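## Task

Scene 1: pick up the green tin from the low bookcase's middle shelf and set it down on the bookcase's top surface. It must stay there by itself once released; the robot must not tip over or finish leaning.

## Robot and tools

ROBOT. A Hello Robot Stretch 4 with a single arm: an omni-wheel base, a lift that slides up a mast, a telescoping arm that reaches forward, a wrist with yaw, pitch and roll, and a two-finger gripper. It stands about 1.6 m tall; the base rim lies within 0.23 m of the base origin. Cameras: head_camera, head_left_camera, head_right_camera (all on the head) and wrist_camera (on the gripper). A loose object may occasionally get nudged by something outside the robot.

FRAMES. Base frame: origin on the floor below the base centre, x ahead, y to the left, z up. hand_pose (a point between the open fingertips) is reported in this frame; with all wrist joints at 0 its axes line up with the base frame. Its printed value may be slightly off. The odometry frame is where the base frame was when the scene began.

TOOL execute_actions. Arguments: actions (a list holding one action, or empty to just read state and images) and cameras (list of camera names, or "all"; omitted/null means all, [] means none; an unknown name rejects the call). One action may contain:
- base: exactly one relative move from where the base last measured itself. translate_m: metres straight ahead (+) or back (-), -2 to 2. strafe_m: metres sideways, left +, -2 to 2. rotate_rad: radians turning in place, counter-clockwise from above +, -3.2 to 3.2.
- joints: absolute targets by name, each a single number. lift_m 0 to 1.2 (m); arm_m 0 to 0.55 (m, extension); wrist_yaw_rad -1.134 to 4.276 (0 straight ahead, + to the left, 3.14 tucked back; past 3.4 the arm may obstruct); wrist_pitch_rad -1.117 to 4.259 (0 level, 1.57 pointing down); wrist_roll_rad -1.117 to 4.259 (0 fingers level, + turns clockwise viewed from behind); gripper_m -0.038 to 0.141 (fingertip gap in m; negative squeezes the tips together). Done tolerances: lift and arm ±0.004, yaw and roll ±0.02, pitch ±0.05, gripper ±0.004. A joint target beyond its range gets clipped and run, with a note; any other bad value or unknown key rejects the call and nothing moves.
- pace: "slow", "default", "fast" or "max". Base speed 0.1/0.3/0.4/0.6 m/s and turn rate 1/2/3/4 rad/s; with the lift above 0.2 these shrink, down to 0.3 m/s and 1 rad/s at lift 1.2.
- contact_limits: only {"arm_m": value}, 0 (gentlest) to 0.75 (firmest), default 0.5; sets how much resistance stops the arm.
- end_of_arm: "enable_torque", sent alone, re-powers wrist or gripper motors that shut off; they then hold in place.
Motions in one action begin together and may finish at different times. Each action runs at most 15 s. A part you leave out may still be driving toward an earlier target without this being shown. If a result reports a stop, later move, wait and finished_scene calls in that same reply are skipped.
Unfolding tip at scene start: one action with lift_m 0.4 and wrist_yaw_rad 0.

TOOL wait: seconds 0 to 10; commands nothing and returns state and images.
TOOL zoom_image: camera plus region [x0, y0, x1, y1] in pixels of that camera's latest full image, origin top-left, at most 504 by 504.
TOOL read_manual: section "licences" (default); only licence texts, no motion.
TOOL finished_scene: scene 1 or 2; ends that scene for good and reports success, then gives the next task. Call it only once the object rests on the top by itself and the robot is upright.

RESULT LINES.
- joint_positions: current joint values.
- base_status / joint_status: how each motion of the last accepted action ended. "done" (for the base, wheels turned the commanded amount even if slipping); "off_target" (stopped short, may still push); "contact_stop_at_<key>" (hit something; that part then goes slack, so a lift may sag under load and a base may drift); "limit_stop_at_<name>"; "time_out"; "torque_fault" (wrist/gripper motor overloaded and went limp until enable_torque). "limit_stop_at_tilt": robot leaning over 6 degrees, lift, arm and wheels slack and unresponsive until it straightens. "limit_stop_at_own_body": a joint was about to hit the robot itself; back it away; likely when pitch is below -0.2 with roll under -0.4 or over 4.
- on_its_own: what happened without being commanded; "held at" is the held target, not the actual position; notes effort outside rest range (pushing or carrying) and tilt changes.
- lidar_m: 12 rough distances in m, 30-degree sectors, first straight ahead then counter-clockwise (4th left, 7th behind, 10th right); "-" means nothing seen or closer than 0.25 m. Sees from about 0.15 m up to robot height; misses clear objects and thin legs.
- wrist_depth_mm: 7x7 grid of median depths, 100 to 2000 mm, from top-left; "-" invalid. Shows the robot's own parts too.
- base_odometry: from wheel turns only; heading -3.142 to 3.142, left +. If turned_by_wheels and turned_by_imu differ by more than about 0.1 rad, the base hit something or slipped.
- base_tilt: degrees, forward and right positive, with a fixed bias up to 1.5.
- motor_effort: percent of maximum, + toward higher joint values, peak of last action in brackets (noisy). Wheel motors positive means turning the base right. A load in a level gripper shifts wrist_pitch effort away from 0.
- pictures: names the cameras in the order the images arrive.

GRASPING. Command gripper_m below the object's width; going lower squeezes harder and pulls it toward the wrist (up to a third of the shortfall). Neither gripper_m nor "done" proves a hold; at commands of 0 or more, a firm grip shows as a clear gripper effort change. If the tips jam on a surface below, raise the lift.

AVOID. Driving or turning with over 1 kg held and arm_m above 0.2, especially fast: risk of tipping. Strong steady pushes or pulls, worse with a high gripper or high contact limit. Pressing the gripper into things with base or arm moves (torque fault). Drops, slips, slams and hard hits. Remember the robot keeps acting while you think; shorter robot motion time is better.

Each tool is called after ">>>" as name(argument=value, ...), one argument or row to a line, values as JSON.

## Session

>>> execute_actions(
  actions=[],
)

Scene clock: 0.00 s.
base_odometry: x=+0.000 y=+0.000 heading=+0.000 (m, m, rad; odometry frame)
turned_by_wheels: +0.000 (rad since the last result)
turned_by_imu: +0.000 (rad since the last result)
base_tilt: forward=-1.1 right=+0.6 (deg)
lidar_m: 0.64 0.65 1.05 2.84 2.88 3.48 3.85 1.34 0.92 0.85 0.91 0.69
base_status: not commanded
joint_positions: lift_m=+0.240 arm_m=-0.001 wrist_yaw_rad=+3.102 wrist_pitch_rad=-0.008 wrist_roll_rad=-0.010 gripper_m=+0.057
joint_status: not commanded
motor_effort: lift_m=+20 arm_m=-1 wrist_yaw_rad=+0 wrist_pitch_rad=-7 wrist_roll_rad=+0 gripper_m=-4 wheel_0=+0 wheel_1=+0 wheel_2=+0 (%)
hand_pose: x=-0.1145 y=+0.0988 z=+0.4202 quat_wxyz=(+0.020, +0.004, -0.005, +1.000) (m; base frame)
wrist_depth_mm: - 136 - - - - - / - 118 160 - - - - / - 123 167 - - - - / 140 140 - - - - - / 219 - - - 1983 - 1921 / 226 1397 196 1255 1098 1098 1138 / 223 946 917 - 931 854 854
pictures: head_camera, head_left_camera, head_right_camera, wrist_camera
Images, in order (width x height): head_camera 420x560, head_left_camera 420x672, head_right_camera 420x672, wrist_camera 616x392.

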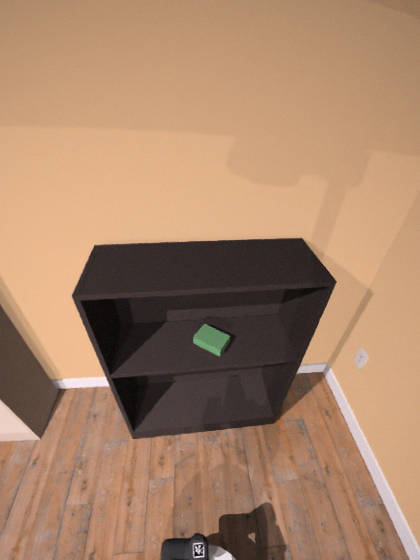

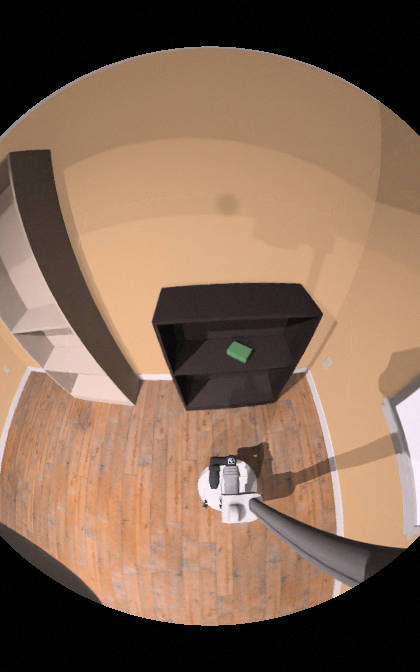

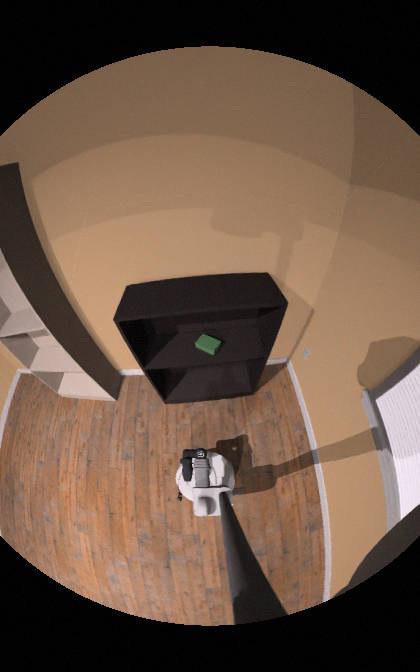

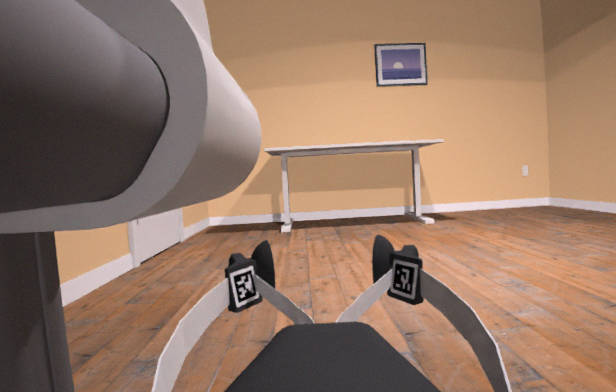

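>>> execute_actions(
  actions=[
    {"joints":{"lift_m":0.5,"wrist_yaw_rad":0,"gripper_m":0.14},"base":{"strafe_m":0.08},"pace":"fast"},
  ],
  cameras=["head_camera","wrist_camera"],
)

>>> zoom_image(
  camera="head_camera",
  region=[60, 220, 360, 460],
)

Scene clock: 15.30 s.
base_odometry: x=+0.000 y=+0.080 heading=+0.000 (m, m, rad; odometry frame)
turned_by_wheels: +0.000 (rad since the last result)
turned_by_imu: +0.002 (rad since the last result)
base_tilt: forward=-1.0 right=+0.6 (deg)
lidar_m: 0.62 0.66 1.00 2.74 2.80 3.82 3.86 1.47 1.00 0.94 0.97 0.70
base_status: done
joint_positions: lift_m=+0.500 arm_m=-0.001 wrist_yaw_rad=+0.001 wrist_pitch_rad=-0.008 wrist_roll_rad=-0.010 gripper_m=+0.140
joint_status: all done
motor_effort: lift_m=+22(25) arm_m=-1(1) wrist_yaw_rad=-3(11) wrist_pitch_rad=-6(6) wrist_roll_rad=+0(1) gripper_m=+0(5) wheel_0=-1(8) wheel_1=+2(12) wheel_2=+0(0) (%)
hand_pose: x=+0.4588 y=-0.0873 z=+0.6804 quat_wxyz=(+1.000, -0.005, -0.004, +0.000) (m; base frame)
wrist_depth_mm: 445 661 683 683 691 683 609 / 473 661 691 691 691 699 609 / 469 654 699 699 699 699 615 / 477 647 699 707 615 707 597 / 484 517 504 539 504 442 603 / 473 564 732 715 715 723 640 / 809 559 723 - 732 732 661
pictures: head_camera, wrist_camera
Images, in order (width x height): head_camera 420x560, wrist_camera 616x392.

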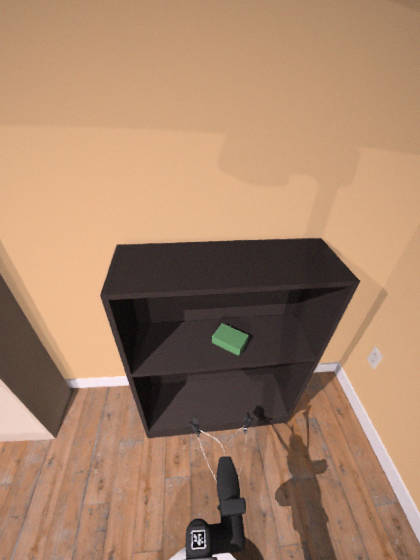

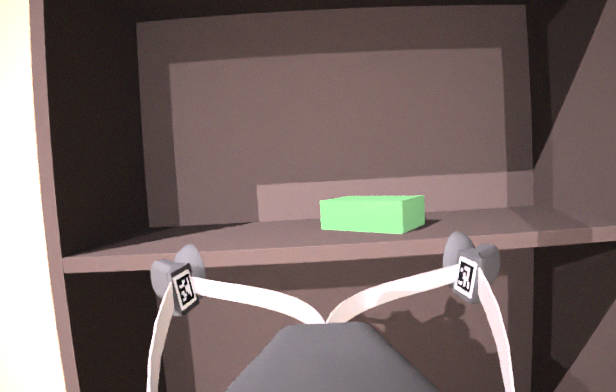

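Region (60, 220, 360, 460) of head_camera's 420x560 image, scaled by 1.680, with more detail than that image has; it fills the top 403 rows of this view, and the rest is white.

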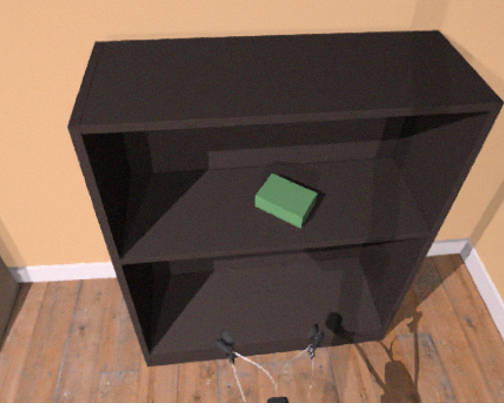

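>>> execute_actions(
  actions=[
    {"joints":{"lift_m":0.68,"wrist_yaw_rad":1.0,"wrist_pitch_rad":0.35,"arm_m":0.15},"base":{"strafe_m":-0.35},"pace":"fast"},
  ],
  cameras=["head_camera"],
)

>>> execute_actions(
  actions=[
    {"joints":{"arm_m":0.44}},
  ],
  cameras=["head_camera","wrist_camera","head_left_camera"],
)

Scene clock: 45.60 s.
base_odometry: x=+0.000 y=-0.270 heading=+0.000 (m, m, rad; odometry frame)
turned_by_wheels: +0.000 (rad since the last result)
turned_by_imu: +0.002 (rad since the last result)
base_tilt: forward=-1.0 right=+0.6 (deg)
lidar_m: 0.65 0.67 1.30 3.10 3.16 3.21 2.71 0.88 0.62 0.58 0.60 0.86
base_status: done
joint_positions: lift_m=+0.680 arm_m=+0.149 wrist_yaw_rad=+1.000 wrist_pitch_rad=+0.352 wrist_roll_rad=-0.010 gripper_m=+0.140
joint_status: all done
motor_effort: lift_m=+21(23) arm_m=+6(7) wrist_yaw_rad=+0(5) wrist_pitch_rad=-5(6) wrist_roll_rad=-1(0) gripper_m=-1(0) wheel_0=+0(10) wheel_1=+1(11) wheel_2=+0(1) (%)
hand_pose: x=+0.5398 y=+0.1806 z=+0.7587 quat_wxyz=(+0.864, -0.088, +0.151, +0.473) (m; base frame)
wrist_depth_mm: - 1708 976 621 627 496 421 / - - 1042 654 661 521 442 / - - 1138 691 707 549 462 / - - 1229 609 569 525 466 / 1808 1756 1281 759 439 324 327 / 1397 1308 1205 759 768 327 322 / 1138 1098 1138 - 820 676 277
pictures: head_camera
Images, in order (width x height): head_camera 420x560.

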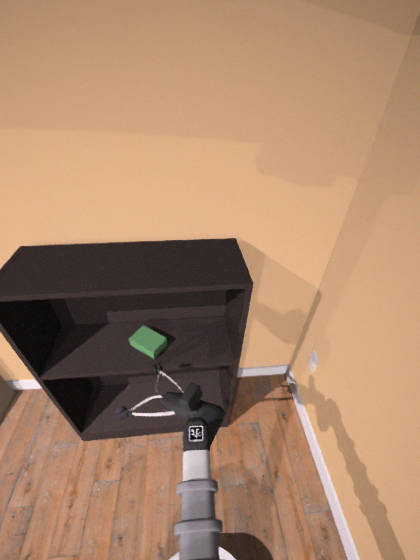

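Scene clock: 47.60 s.
base_odometry: x=+0.000 y=-0.270 heading=+0.000 (m, m, rad; odometry frame)
turned_by_wheels: +0.000 (rad since the last result)
turned_by_imu: +0.001 (rad since the last result)
base_tilt: forward=-1.1 right=+0.6 (deg)
lidar_m: 0.64 0.68 1.28 3.10 3.14 3.23 2.71 0.90 0.63 0.58 0.62 0.89
base_status: not commanded
joint_positions: lift_m=+0.680 arm_m=+0.439 wrist_yaw_rad=+1.000 wrist_pitch_rad=+0.352 wrist_roll_rad=-0.010 gripper_m=+0.140
joint_status: all done
motor_effort: lift_m=+21(21) arm_m=+6(7) wrist_yaw_rad=+0(1) wrist_pitch_rad=-5(5) wrist_roll_rad=+0(0) gripper_m=+1(0) wheel_0=+0(0) wheel_1=+1(1) wheel_2=+0(0) (%)
hand_pose: x=+0.8298 y=+0.1806 z=+0.7587 quat_wxyz=(+0.864, -0.088, +0.151, +0.473) (m; base frame)
wrist_depth_mm: 436 488 517 353 270 213 187 / 455 508 549 382 283 223 192 / 484 530 585 413 301 235 201 / - 549 591 449 320 247 210 / 1756 466 445 427 342 231 220 / 1366 349 277 265 315 255 228 / 1138 297 283 - 289 273 238
pictures: head_camera, head_left_camera, wrist_camera
Images, in order (width x height): head_camera 420x560, head_left_camera 420x672, wrist_camera 616x392.

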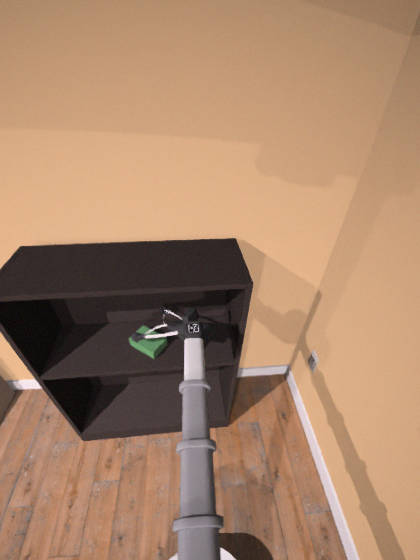

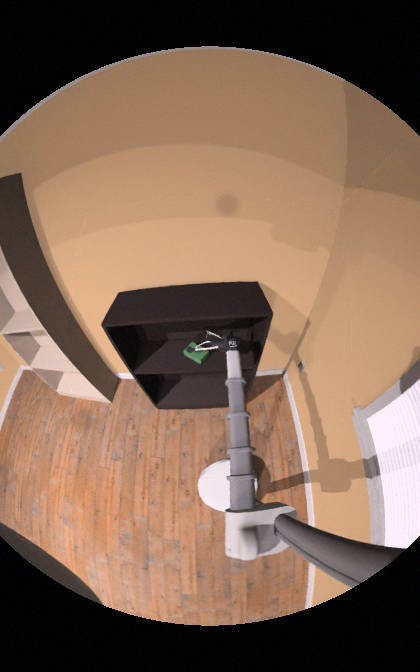

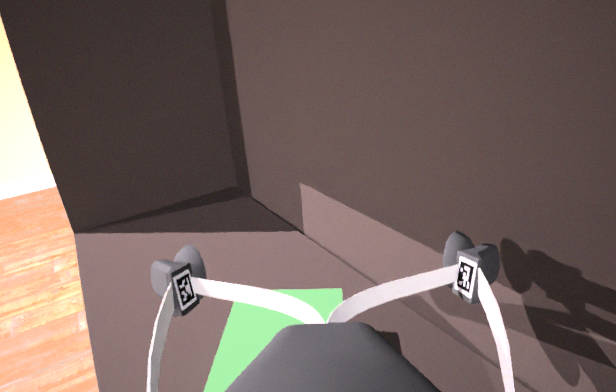

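>>> execute_actions(
  actions=[
    {"joints":{"arm_m":0.39},"base":{"strafe_m":-0.025}},
  ],
  cameras=[],
)

>>> execute_actions(
  actions=[
    {"joints":{"lift_m":0.625}},
  ],
  cameras=["head_camera","wrist_camera"],
)

>>> zoom_image(
  camera="head_camera",
  region=[80, 280, 260, 400],
)

Scene clock: 57.60 s.
base_odometry: x=+0.000 y=-0.295 heading=+0.000 (m, m, rad; odometry frame)
turned_by_wheels: +0.000 (rad since the last result)
turned_by_imu: +0.001 (rad since the last result)
base_tilt: forward=-1.0 right=+0.6 (deg)
lidar_m: 0.65 0.68 1.32 3.13 3.16 3.23 2.59 0.90 0.59 0.55 0.58 0.84
base_status: done
joint_positions: lift_m=+0.680 arm_m=+0.391 wrist_yaw_rad=+1.000 wrist_pitch_rad=+0.352 wrist_roll_rad=-0.010 gripper_m=+0.140
joint_status: all done
motor_effort: lift_m=+22(21) arm_m=-6(6) wrist_yaw_rad=+0(0) wrist_pitch_rad=-5(5) wrist_roll_rad=+0(0) gripper_m=+0(0) wheel_0=-1(7) wheel_1=+1(8) wheel_2=+0(2) (%)
hand_pose: x=+0.7819 y=+0.1806 z=+0.7587 quat_wxyz=(+0.864, -0.088, +0.151, +0.473) (m; base frame)
wrist_depth_mm: 469 504 564 430 330 262 226 / - 530 591 466 345 273 236 / - 554 627 504 368 286 246 / - 580 609 525 392 301 256 / 1756 492 449 439 394 283 264 / 1397 1229 329 264 310 306 279 / 1138 1098 296 - 290 278 272
pictures: none
No camera images: the call's "cameras" was empty. Leave "cameras" out to get every camera's image.

Scene clock: 58.73 s.
base_odometry: x=+0.000 y=-0.295 heading=+0.000 (m, m, rad; odometry frame)
turned_by_wheels: +0.000 (rad since the last result)
turned_by_imu: +0.000 (rad since the last result)
base_tilt: forward=-1.1 right=+0.6 (deg)
lidar_m: 0.65 0.68 1.32 3.12 3.14 3.23 2.55 0.84 0.60 0.56 0.59 0.85
base_status: not commanded
joint_positions: lift_m=+0.625 arm_m=+0.391 wrist_yaw_rad=+1.000 wrist_pitch_rad=+0.352 wrist_roll_rad=-0.010 gripper_m=+0.140
joint_status: all done
motor_effort: lift_m=+17(20) arm_m=-6(6) wrist_yaw_rad=+0(1) wrist_pitch_rad=-5(5) wrist_roll_rad=+0(0) gripper_m=+0(0) wheel_0=-1(1) wheel_1=+1(1) wheel_2=+0(0) (%)
hand_pose: x=+0.7819 y=+0.1806 z=+0.7041 quat_wxyz=(+0.864, -0.088, +0.151, +0.473) (m; base frame)
wrist_depth_mm: 473 508 569 436 330 262 226 / - 525 591 469 347 273 236 / - 554 621 504 368 287 246 / - 504 473 455 382 301 255 / 1708 379 332 257 310 283 264 / 1281 1182 215 205 209 244 248 / 1060 1025 226 - 224 213 210
pictures: head_camera, wrist_camera
Images, in order (width x height): head_camera 420x560, wrist_camera 616x392.

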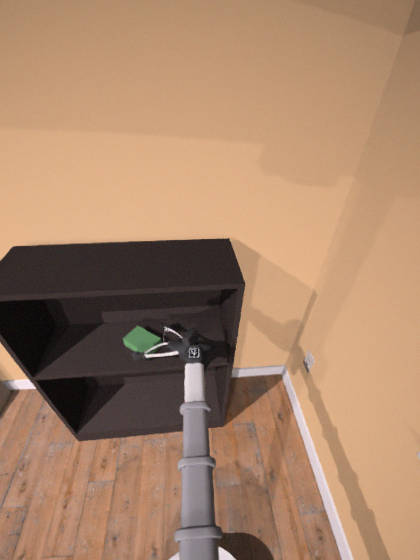

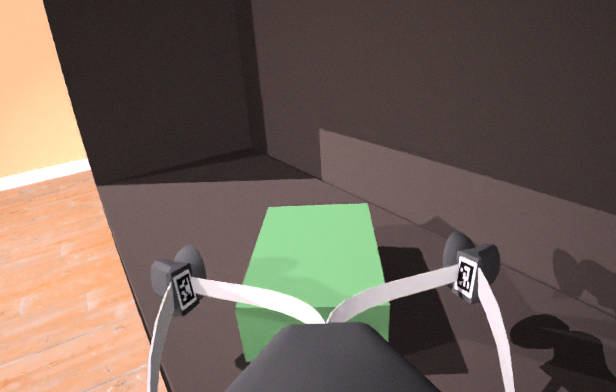

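Region (80, 280, 260, 400) of head_camera's 420x560 image, scaled by 2.800, with more detail than that image has.

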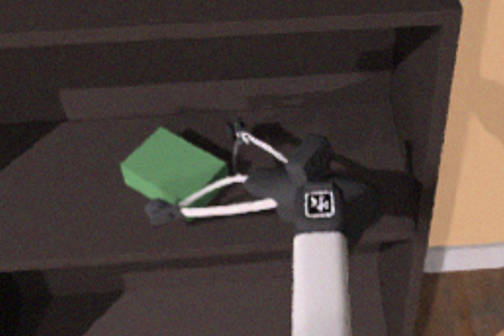

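>>> execute_actions(
  actions=[
    {"joints":{"lift_m":0.6},"pace":"slow"},
  ],
  cameras=["wrist_camera"],
)

>>> execute_actions(
  actions=[
    {"joints":{"gripper_m":0.03}},
  ],
  cameras=["wrist_camera"],
)

>>> execute_actions(
  actions=[
    {"joints":{"lift_m":0.64}},
  ],
  cameras=["head_camera","wrist_camera"],
)

Scene clock: 66.33 s.
base_odometry: x=+0.000 y=-0.295 heading=+0.000 (m, m, rad; odometry frame)
turned_by_wheels: +0.000 (rad since the last result)
turned_by_imu: +0.001 (rad since the last result)
base_tilt: forward=-1.1 right=+0.6 (deg)
lidar_m: 0.65 0.68 1.32 3.12 3.16 3.24 2.60 0.88 0.61 0.55 0.58 0.87
base_status: not commanded
joint_positions: lift_m=+0.600 arm_m=+0.391 wrist_yaw_rad=+1.000 wrist_pitch_rad=+0.352 wrist_roll_rad=-0.010 gripper_m=+0.140
joint_status: all done
motor_effort: lift_m=+16(15) arm_m=-6(6) wrist_yaw_rad=-1(0) wrist_pitch_rad=-5(5) wrist_roll_rad=-1(1) gripper_m=-1(0) wheel_0=-1(1) wheel_1=+1(2) wheel_2=+0(0) (%)
hand_pose: x=+0.7819 y=+0.1806 z=+0.6791 quat_wxyz=(+0.864, -0.088, +0.151, +0.473) (m; base frame)
wrist_depth_mm: 469 504 559 436 330 262 226 / - 525 591 466 347 273 235 / - 549 597 492 368 286 246 / - 452 407 283 353 301 256 / 1618 336 241 211 257 247 256 / 1229 1118 211 198 207 211 214 / 1025 1008 202 - 193 185 185
pictures: wrist_camera
Images, in order (width x height): wrist_camera 616x392.

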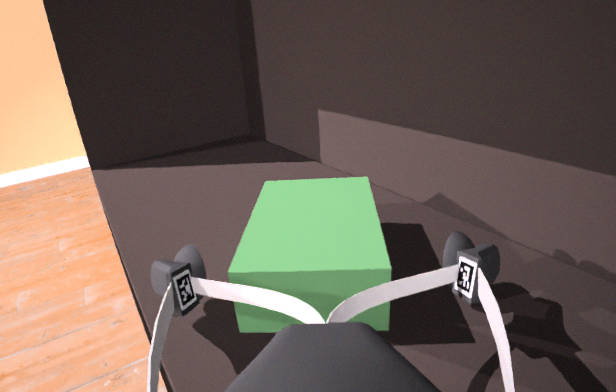

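Scene clock: 68.43 s.
base_odometry: x=+0.000 y=-0.295 heading=+0.000 (m, m, rad; odometry frame)
turned_by_wheels: +0.000 (rad since the last result)
turned_by_imu: +0.001 (rad since the last result)
base_tilt: forward=-1.0 right=+0.6 (deg)
lidar_m: 0.67 0.70 1.33 3.13 3.15 3.21 2.58 0.88 0.61 0.56 0.56 0.86
base_status: not commanded
joint_positions: lift_m=+0.600 arm_m=+0.391 wrist_yaw_rad=+1.000 wrist_pitch_rad=+0.353 wrist_roll_rad=-0.010 gripper_m=+0.031
joint_status: all done
motor_effort: lift_m=+16(16) arm_m=-6(6) wrist_yaw_rad=+0(0) wrist_pitch_rad=-7(8) wrist_roll_rad=+0(1) gripper_m=-34(34) wheel_0=-1(1) wheel_1=+1(2) wheel_2=+1(0) (%)
hand_pose: x=+0.7819 y=+0.1805 z=+0.6788 quat_wxyz=(+0.864, -0.088, +0.152, +0.473) (m; base frame)
wrist_depth_mm: 469 508 564 436 329 260 225 / - 525 597 466 349 273 236 / - 549 597 492 366 287 246 / - 449 407 270 349 301 255 / 1618 342 289 200 202 273 255 / 1255 1118 185 185 184 179 214 / 1042 960 200 - 192 183 -
pictures: wrist_camera
Images, in order (width x height): wrist_camera 616x392.

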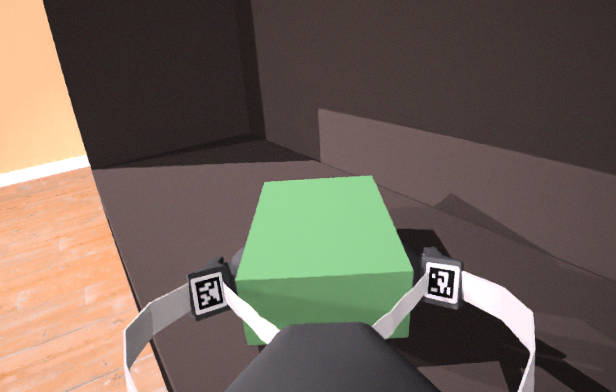

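Scene clock: 69.43 s.
base_odometry: x=+0.000 y=-0.295 heading=+0.000 (m, m, rad; odometry frame)
turned_by_wheels: +0.000 (rad since the last result)
turned_by_imu: +0.000 (rad since the last result)
base_tilt: forward=-1.0 right=+0.7 (deg)
lidar_m: 0.66 0.69 1.30 3.13 3.17 3.24 2.58 0.88 0.60 0.55 0.59 0.85
base_status: not commanded
joint_positions: lift_m=+0.640 arm_m=+0.391 wrist_yaw_rad=+1.000 wrist_pitch_rad=+0.353 wrist_roll_rad=-0.010 gripper_m=+0.031
joint_status: all done
motor_effort: lift_m=+22(24) arm_m=-6(6) wrist_yaw_rad=+0(0) wrist_pitch_rad=-8(8) wrist_roll_rad=+0(0) gripper_m=-34(34) wheel_0=-1(0) wheel_1=+2(1) wheel_2=+0(0) (%)
hand_pose: x=+0.7818 y=+0.1805 z=+0.7183 quat_wxyz=(+0.864, -0.088, +0.152, +0.473) (m; base frame)
wrist_depth_mm: 473 508 564 433 330 262 226 / - 521 591 466 345 272 236 / - 554 627 508 370 287 246 / - 539 504 270 362 301 256 / 1708 410 359 200 203 304 264 / 1281 1205 185 184 184 178 266 / 1078 1008 250 - 241 229 -
pictures: head_camera, wrist_camera
Images, in order (width x height): head_camera 420x560, wrist_camera 616x392.

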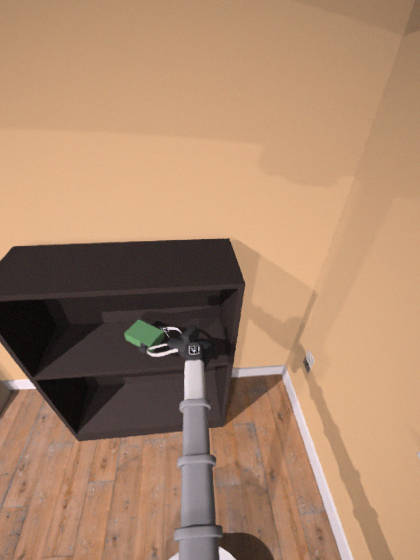

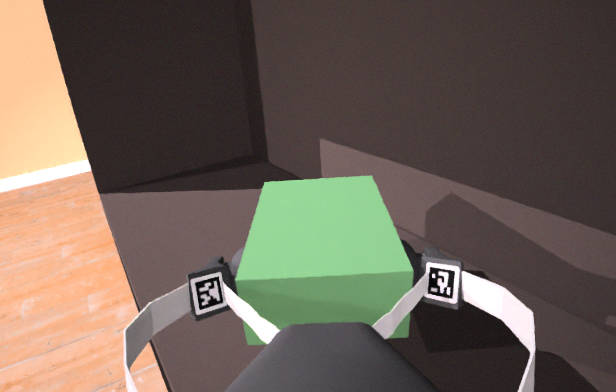

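>>> execute_actions(
  actions=[
    {"joints":{"arm_m":0.08}},
  ],
  cameras=[],
)

>>> execute_actions(
  actions=[
    {"joints":{"lift_m":1.12}},
  ],
  cameras=["head_camera","wrist_camera","head_left_camera"],
)

Scene clock: 75.40 s.
base_odometry: x=+0.000 y=-0.295 heading=+0.000 (m, m, rad; odometry frame)
turned_by_wheels: +0.000 (rad since the last result)
turned_by_imu: +0.002 (rad since the last result)
base_tilt: forward=-1.1 right=+0.6 (deg)
lidar_m: 0.66 0.50 1.32 3.12 3.14 3.22 2.57 0.85 0.58 0.55 0.56 0.85
base_status: not commanded
joint_positions: lift_m=+0.640 arm_m=+0.081 wrist_yaw_rad=+1.000 wrist_pitch_rad=+0.353 wrist_roll_rad=-0.010 gripper_m=+0.031
joint_status: all done
motor_effort: lift_m=+22(23) arm_m=-6(6) wrist_yaw_rad=-1(0) wrist_pitch_rad=-9(9) wrist_roll_rad=-1(0) gripper_m=-34(34) wheel_0=-1(1) wheel_1=+1(1) wheel_2=+0(0) (%)
hand_pose: x=+0.4718 y=+0.1806 z=+0.7182 quat_wxyz=(+0.864, -0.088, +0.152, +0.473) (m; base frame)
wrist_depth_mm: - - 1078 640 699 564 484 / - - 1160 676 732 591 500 / - - 1229 707 699 597 521 / - - 1336 270 462 452 442 / 1756 1661 1336 200 203 377 334 / 1308 1255 185 184 184 178 597 / 1078 1042 1060 - 891 759 603
pictures: none
No camera images: the call's "cameras" was empty. Leave "cameras" out to get every camera's image.

Scene clock: 78.30 s.
base_odometry: x=+0.000 y=-0.295 heading=+0.000 (m, m, rad; odometry frame)
turned_by_wheels: +0.000 (rad since the last result)
turned_by_imu: +0.001 (rad since the last result)
base_tilt: forward=-1.1 right=+0.6 (deg)
lidar_m: 0.65 0.51 1.31 3.12 3.17 3.22 2.59 0.88 0.59 0.57 0.59 0.86
base_status: not commanded
joint_positions: lift_m=+1.120 arm_m=+0.081 wrist_yaw_rad=+1.000 wrist_pitch_rad=+0.353 wrist_roll_rad=-0.010 gripper_m=+0.031
joint_status: all done
motor_effort: lift_m=+23(25) arm_m=-6(6) wrist_yaw_rad=-1(1) wrist_pitch_rad=-8(9) wrist_roll_rad=+0(1) gripper_m=-33(34) wheel_0=-1(1) wheel_1=+2(1) wheel_2=+0(0) (%)
hand_pose: x=+0.4718 y=+0.1806 z=+1.1982 quat_wxyz=(+0.864, -0.088, +0.152, +0.473) (m; base frame)
wrist_depth_mm: - - 1078 1098 809 634 535 / - - 1160 1160 842 661 559 / - - 1229 1255 854 699 574 / - - 1336 271 585 597 569 / - - 1336 200 203 455 439 / - 1983 185 185 184 179 355 / 1708 1618 1661 - 831 759 603
pictures: head_camera, head_left_camera, wrist_camera
Images, in order (width x height): head_camera 420x560, head_left_camera 420x672, wrist_camera 616x392.

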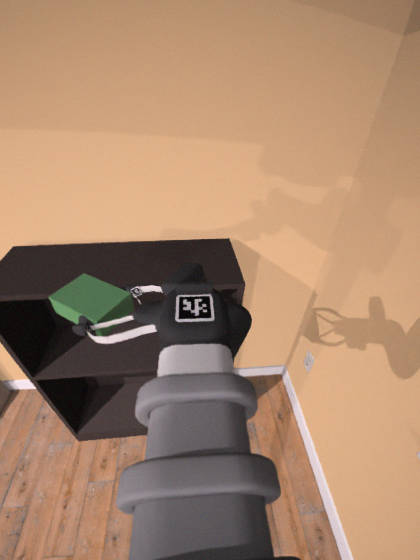

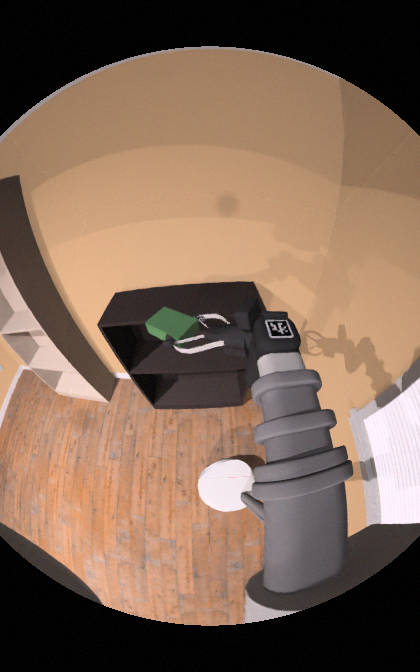

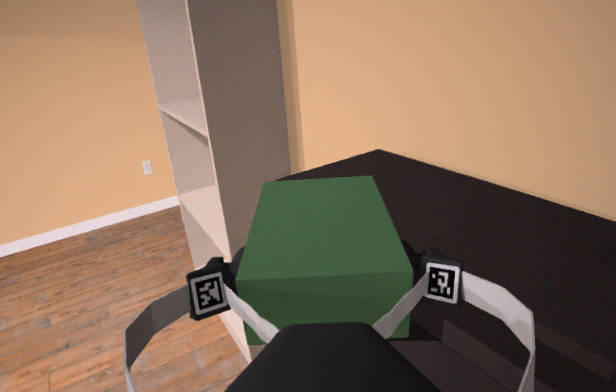

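>>> execute_actions(
  actions=[
    {"joints":{"arm_m":0.39,"lift_m":1.09}},
  ],
  cameras=[],
)

>>> execute_actions(
  actions=[
    {"joints":{"lift_m":1.06},"pace":"slow"},
  ],
  cameras=["head_camera","wrist_camera"],
)

Scene clock: 88.33 s.
base_odometry: x=+0.000 y=-0.295 heading=+0.000 (m, m, rad; odometry frame)
turned_by_wheels: +0.000 (rad since the last result)
turned_by_imu: +0.002 (rad since the last result)
base_tilt: forward=-1.0 right=+0.6 (deg)
lidar_m: 0.65 0.67 1.29 3.12 3.14 3.23 2.59 0.86 0.60 0.56 0.59 0.85
base_status: not commanded
joint_positions: lift_m=+1.090 arm_m=+0.389 wrist_yaw_rad=+1.000 wrist_pitch_rad=+0.353 wrist_roll_rad=-0.010 gripper_m=+0.031
joint_status: all done
motor_effort: lift_m=+16(22) arm_m=+6(7) wrist_yaw_rad=+0(1) wrist_pitch_rad=-9(8) wrist_roll_rad=+0(0) gripper_m=-34(34) wheel_0=-1(0) wheel_1=+1(2) wheel_2=+0(0) (%)
hand_pose: x=+0.7797 y=+0.1805 z=+1.1687 quat_wxyz=(+0.864, -0.088, +0.152, +0.473) (m; base frame)
wrist_depth_mm: - 946 842 549 415 324 278 / - 991 946 597 433 340 287 / - 1060 1078 647 462 355 300 / - 1078 591 270 452 375 312 / - 500 421 200 202 379 325 / - 1863 185 185 184 178 330 / 1661 1537 293 - 282 270 -
pictures: none
No camera images: the call's "cameras" was empty. Leave "cameras" out to get every camera's image.

Scene clock: 89.40 s.
base_odometry: x=+0.000 y=-0.295 heading=+0.000 (m, m, rad; odometry frame)
turned_by_wheels: +0.000 (rad since the last result)
turned_by_imu: +0.000 (rad since the last result)
base_tilt: forward=-1.1 right=+0.6 (deg)
lidar_m: 0.66 0.68 1.31 3.12 3.18 3.20 2.58 0.86 0.60 0.56 0.58 0.84
base_status: not commanded
joint_positions: lift_m=+1.060 arm_m=+0.389 wrist_yaw_rad=+1.000 wrist_pitch_rad=+0.353 wrist_roll_rad=-0.010 gripper_m=+0.031
joint_status: all done
motor_effort: lift_m=+16(16) arm_m=+6(6) wrist_yaw_rad=+0(1) wrist_pitch_rad=-8(8) wrist_roll_rad=-1(0) gripper_m=-34(31) wheel_0=-1(1) wheel_1=+1(1) wheel_2=+1(0) (%)
hand_pose: x=+0.7797 y=+0.1805 z=+1.1387 quat_wxyz=(+0.864, -0.088, +0.152, +0.473) (m; base frame)
wrist_depth_mm: - 946 842 554 415 324 279 / - 991 946 591 433 338 287 / - 1060 1042 640 462 355 298 / - 569 517 268 442 375 310 / - 436 366 200 202 359 324 / 1983 1808 185 184 184 179 274 / 1576 1537 255 - 246 235 -
pictures: head_camera, wrist_camera
Images, in order (width x height): head_camera 420x560, wrist_camera 616x392.

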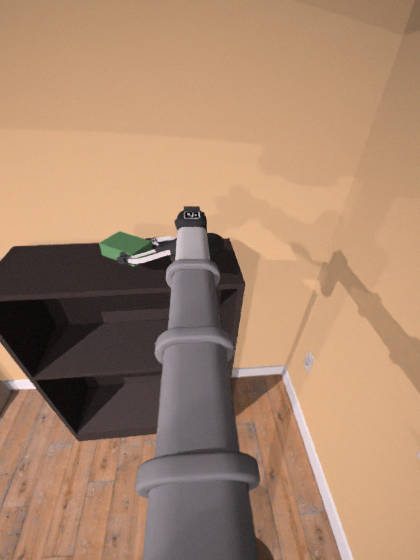

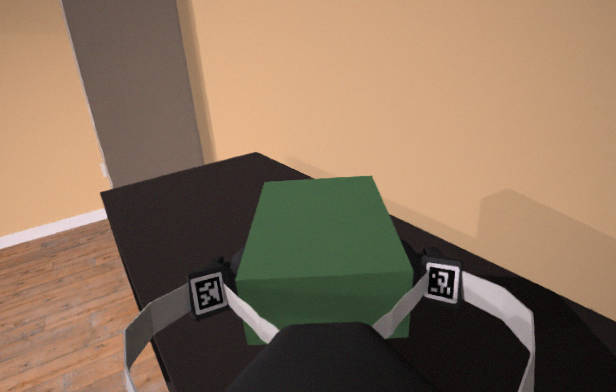

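Bottom row 255/246/235 vs. 250/241/229 at +0.04, so about 0.044 above.

>>> execute_actions(
  actions=[
    {"joints":{"lift_m":1.018},"pace":"slow"},
  ],
  cameras=[],
)

>>> execute_actions(
  actions=[
    {"joints":{"gripper_m":0.14}},
  ],
  cameras=["wrist_camera"],
)

>>> execute_actions(
  actions=[
    {"joints":{"lift_m":1.1},"pace":"fast"},
  ],
  cameras=["head_camera","wrist_camera"],
)

Scene clock: 94.47 s.
base_odometry: x=+0.000 y=-0.295 heading=+0.000 (m, m, rad; odometry frame)
turned_by_wheels: +0.000 (rad since the last result)
turned_by_imu: +0.001 (rad since the last result)
base_tilt: forward=-1.0 right=+0.6 (deg)
lidar_m: 0.67 0.67 1.32 3.12 3.17 3.22 2.55 0.88 0.61 0.56 0.58 0.85
base_status: not commanded
joint_positions: lift_m=+1.018 arm_m=+0.389 wrist_yaw_rad=+1.000 wrist_pitch_rad=+0.353 wrist_roll_rad=-0.010 gripper_m=+0.031
joint_status: all done
motor_effort: lift_m=+17(17) arm_m=+6(6) wrist_yaw_rad=+0(0) wrist_pitch_rad=-8(8) wrist_roll_rad=+0(1) gripper_m=-33(34) wheel_0=-1(1) wheel_1=+1(2) wheel_2=+0(0) (%)
hand_pose: x=+0.7797 y=+0.1805 z=+1.0967 quat_wxyz=(+0.864, -0.088, +0.152, +0.473) (m; base frame)
wrist_depth_mm: - 931 831 554 413 322 279 / - 976 946 597 433 340 289 / - 1025 634 580 459 355 298 / - 452 410 270 355 359 312 / - 345 291 200 202 276 268 / 1921 1756 185 184 184 178 216 / 1576 1499 203 - 195 186 -
pictures: none
No camera images: the call's "cameras" was empty. Leave "cameras" out to get every camera's image.

Scene clock: 96.57 s.
base_odometry: x=+0.000 y=-0.295 heading=+0.000 (m, m, rad; odometry frame)
turned_by_wheels: +0.000 (rad since the last result)
turned_by_imu: +0.001 (rad since the last result)
base_tilt: forward=-1.1 right=+0.7 (deg)
lidar_m: 0.66 0.68 1.30 3.12 3.15 3.23 2.58 0.88 0.62 0.56 0.56 0.86
base_status: not commanded
joint_positions: lift_m=+1.018 arm_m=+0.389 wrist_yaw_rad=+1.000 wrist_pitch_rad=+0.353 wrist_roll_rad=-0.010 gripper_m=+0.140
joint_status: all done
motor_effort: lift_m=+16(16) arm_m=+6(6) wrist_yaw_rad=-1(1) wrist_pitch_rad=-7(9) wrist_roll_rad=-1(0) gripper_m=+0(34) wheel_0=-1(1) wheel_1=+1(2) wheel_2=+0(0) (%)
hand_pose: x=+0.7797 y=+0.1806 z=+1.0968 quat_wxyz=(+0.864, -0.088, +0.152, +0.473) (m; base frame)
wrist_depth_mm: - 960 842 549 413 325 278 / - 976 931 597 433 338 287 / - 1025 640 574 462 355 298 / - 455 413 287 359 359 310 / - 347 289 215 233 250 271 / 1921 1708 220 200 209 213 217 / 1537 1537 204 - 196 187 186
pictures: wrist_camera
Images, in order (width x height): wrist_camera 616x392.

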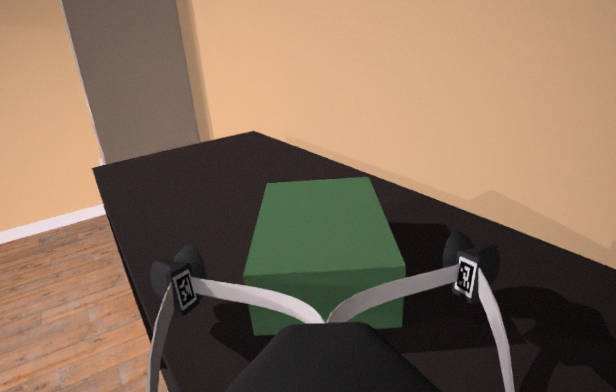

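Scene clock: 97.67 s.
base_odometry: x=+0.000 y=-0.295 heading=+0.000 (m, m, rad; odometry frame)
turned_by_wheels: +0.000 (rad since the last result)
turned_by_imu: +0.000 (rad since the last result)
base_tilt: forward=-1.1 right=+0.6 (deg)
lidar_m: 0.65 0.69 1.32 3.12 3.14 3.21 2.58 0.87 0.59 0.55 0.61 0.86
base_status: not commanded
joint_positions: lift_m=+1.100 arm_m=+0.389 wrist_yaw_rad=+1.000 wrist_pitch_rad=+0.352 wrist_roll_rad=-0.010 gripper_m=+0.140
joint_status: all done
motor_effort: lift_m=+22(24) arm_m=+6(6) wrist_yaw_rad=-1(1) wrist_pitch_rad=-7(7) wrist_roll_rad=+0(0) gripper_m=-1(0) wheel_0=-1(1) wheel_1=+1(1) wheel_2=+0(0) (%)
hand_pose: x=+0.7797 y=+0.1806 z=+1.1784 quat_wxyz=(+0.864, -0.088, +0.152, +0.473) (m; base frame)
wrist_depth_mm: - 946 854 549 415 322 279 / - 991 946 597 436 338 287 / - 1060 1078 640 462 357 298 / - 1078 621 609 492 375 310 / - 525 455 449 445 349 324 / - 1863 332 271 309 322 336 / 1661 1661 306 - 296 281 279
pictures: head_camera, wrist_camera
Images, in order (width x height): head_camera 420x560, wrist_camera 616x392.

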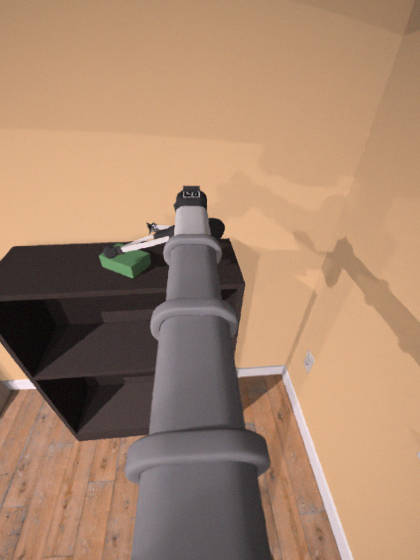

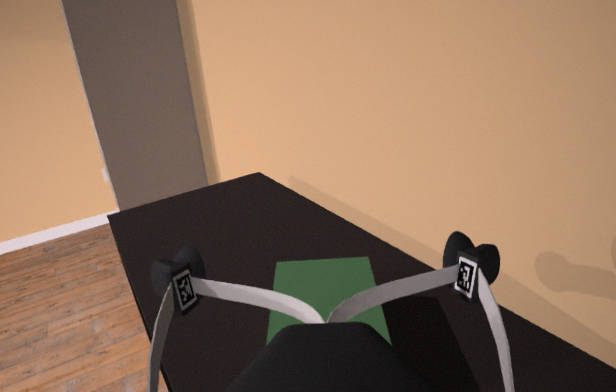

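>>> finished_scene(
  scene=1,
)

The scene is finished: the task was done.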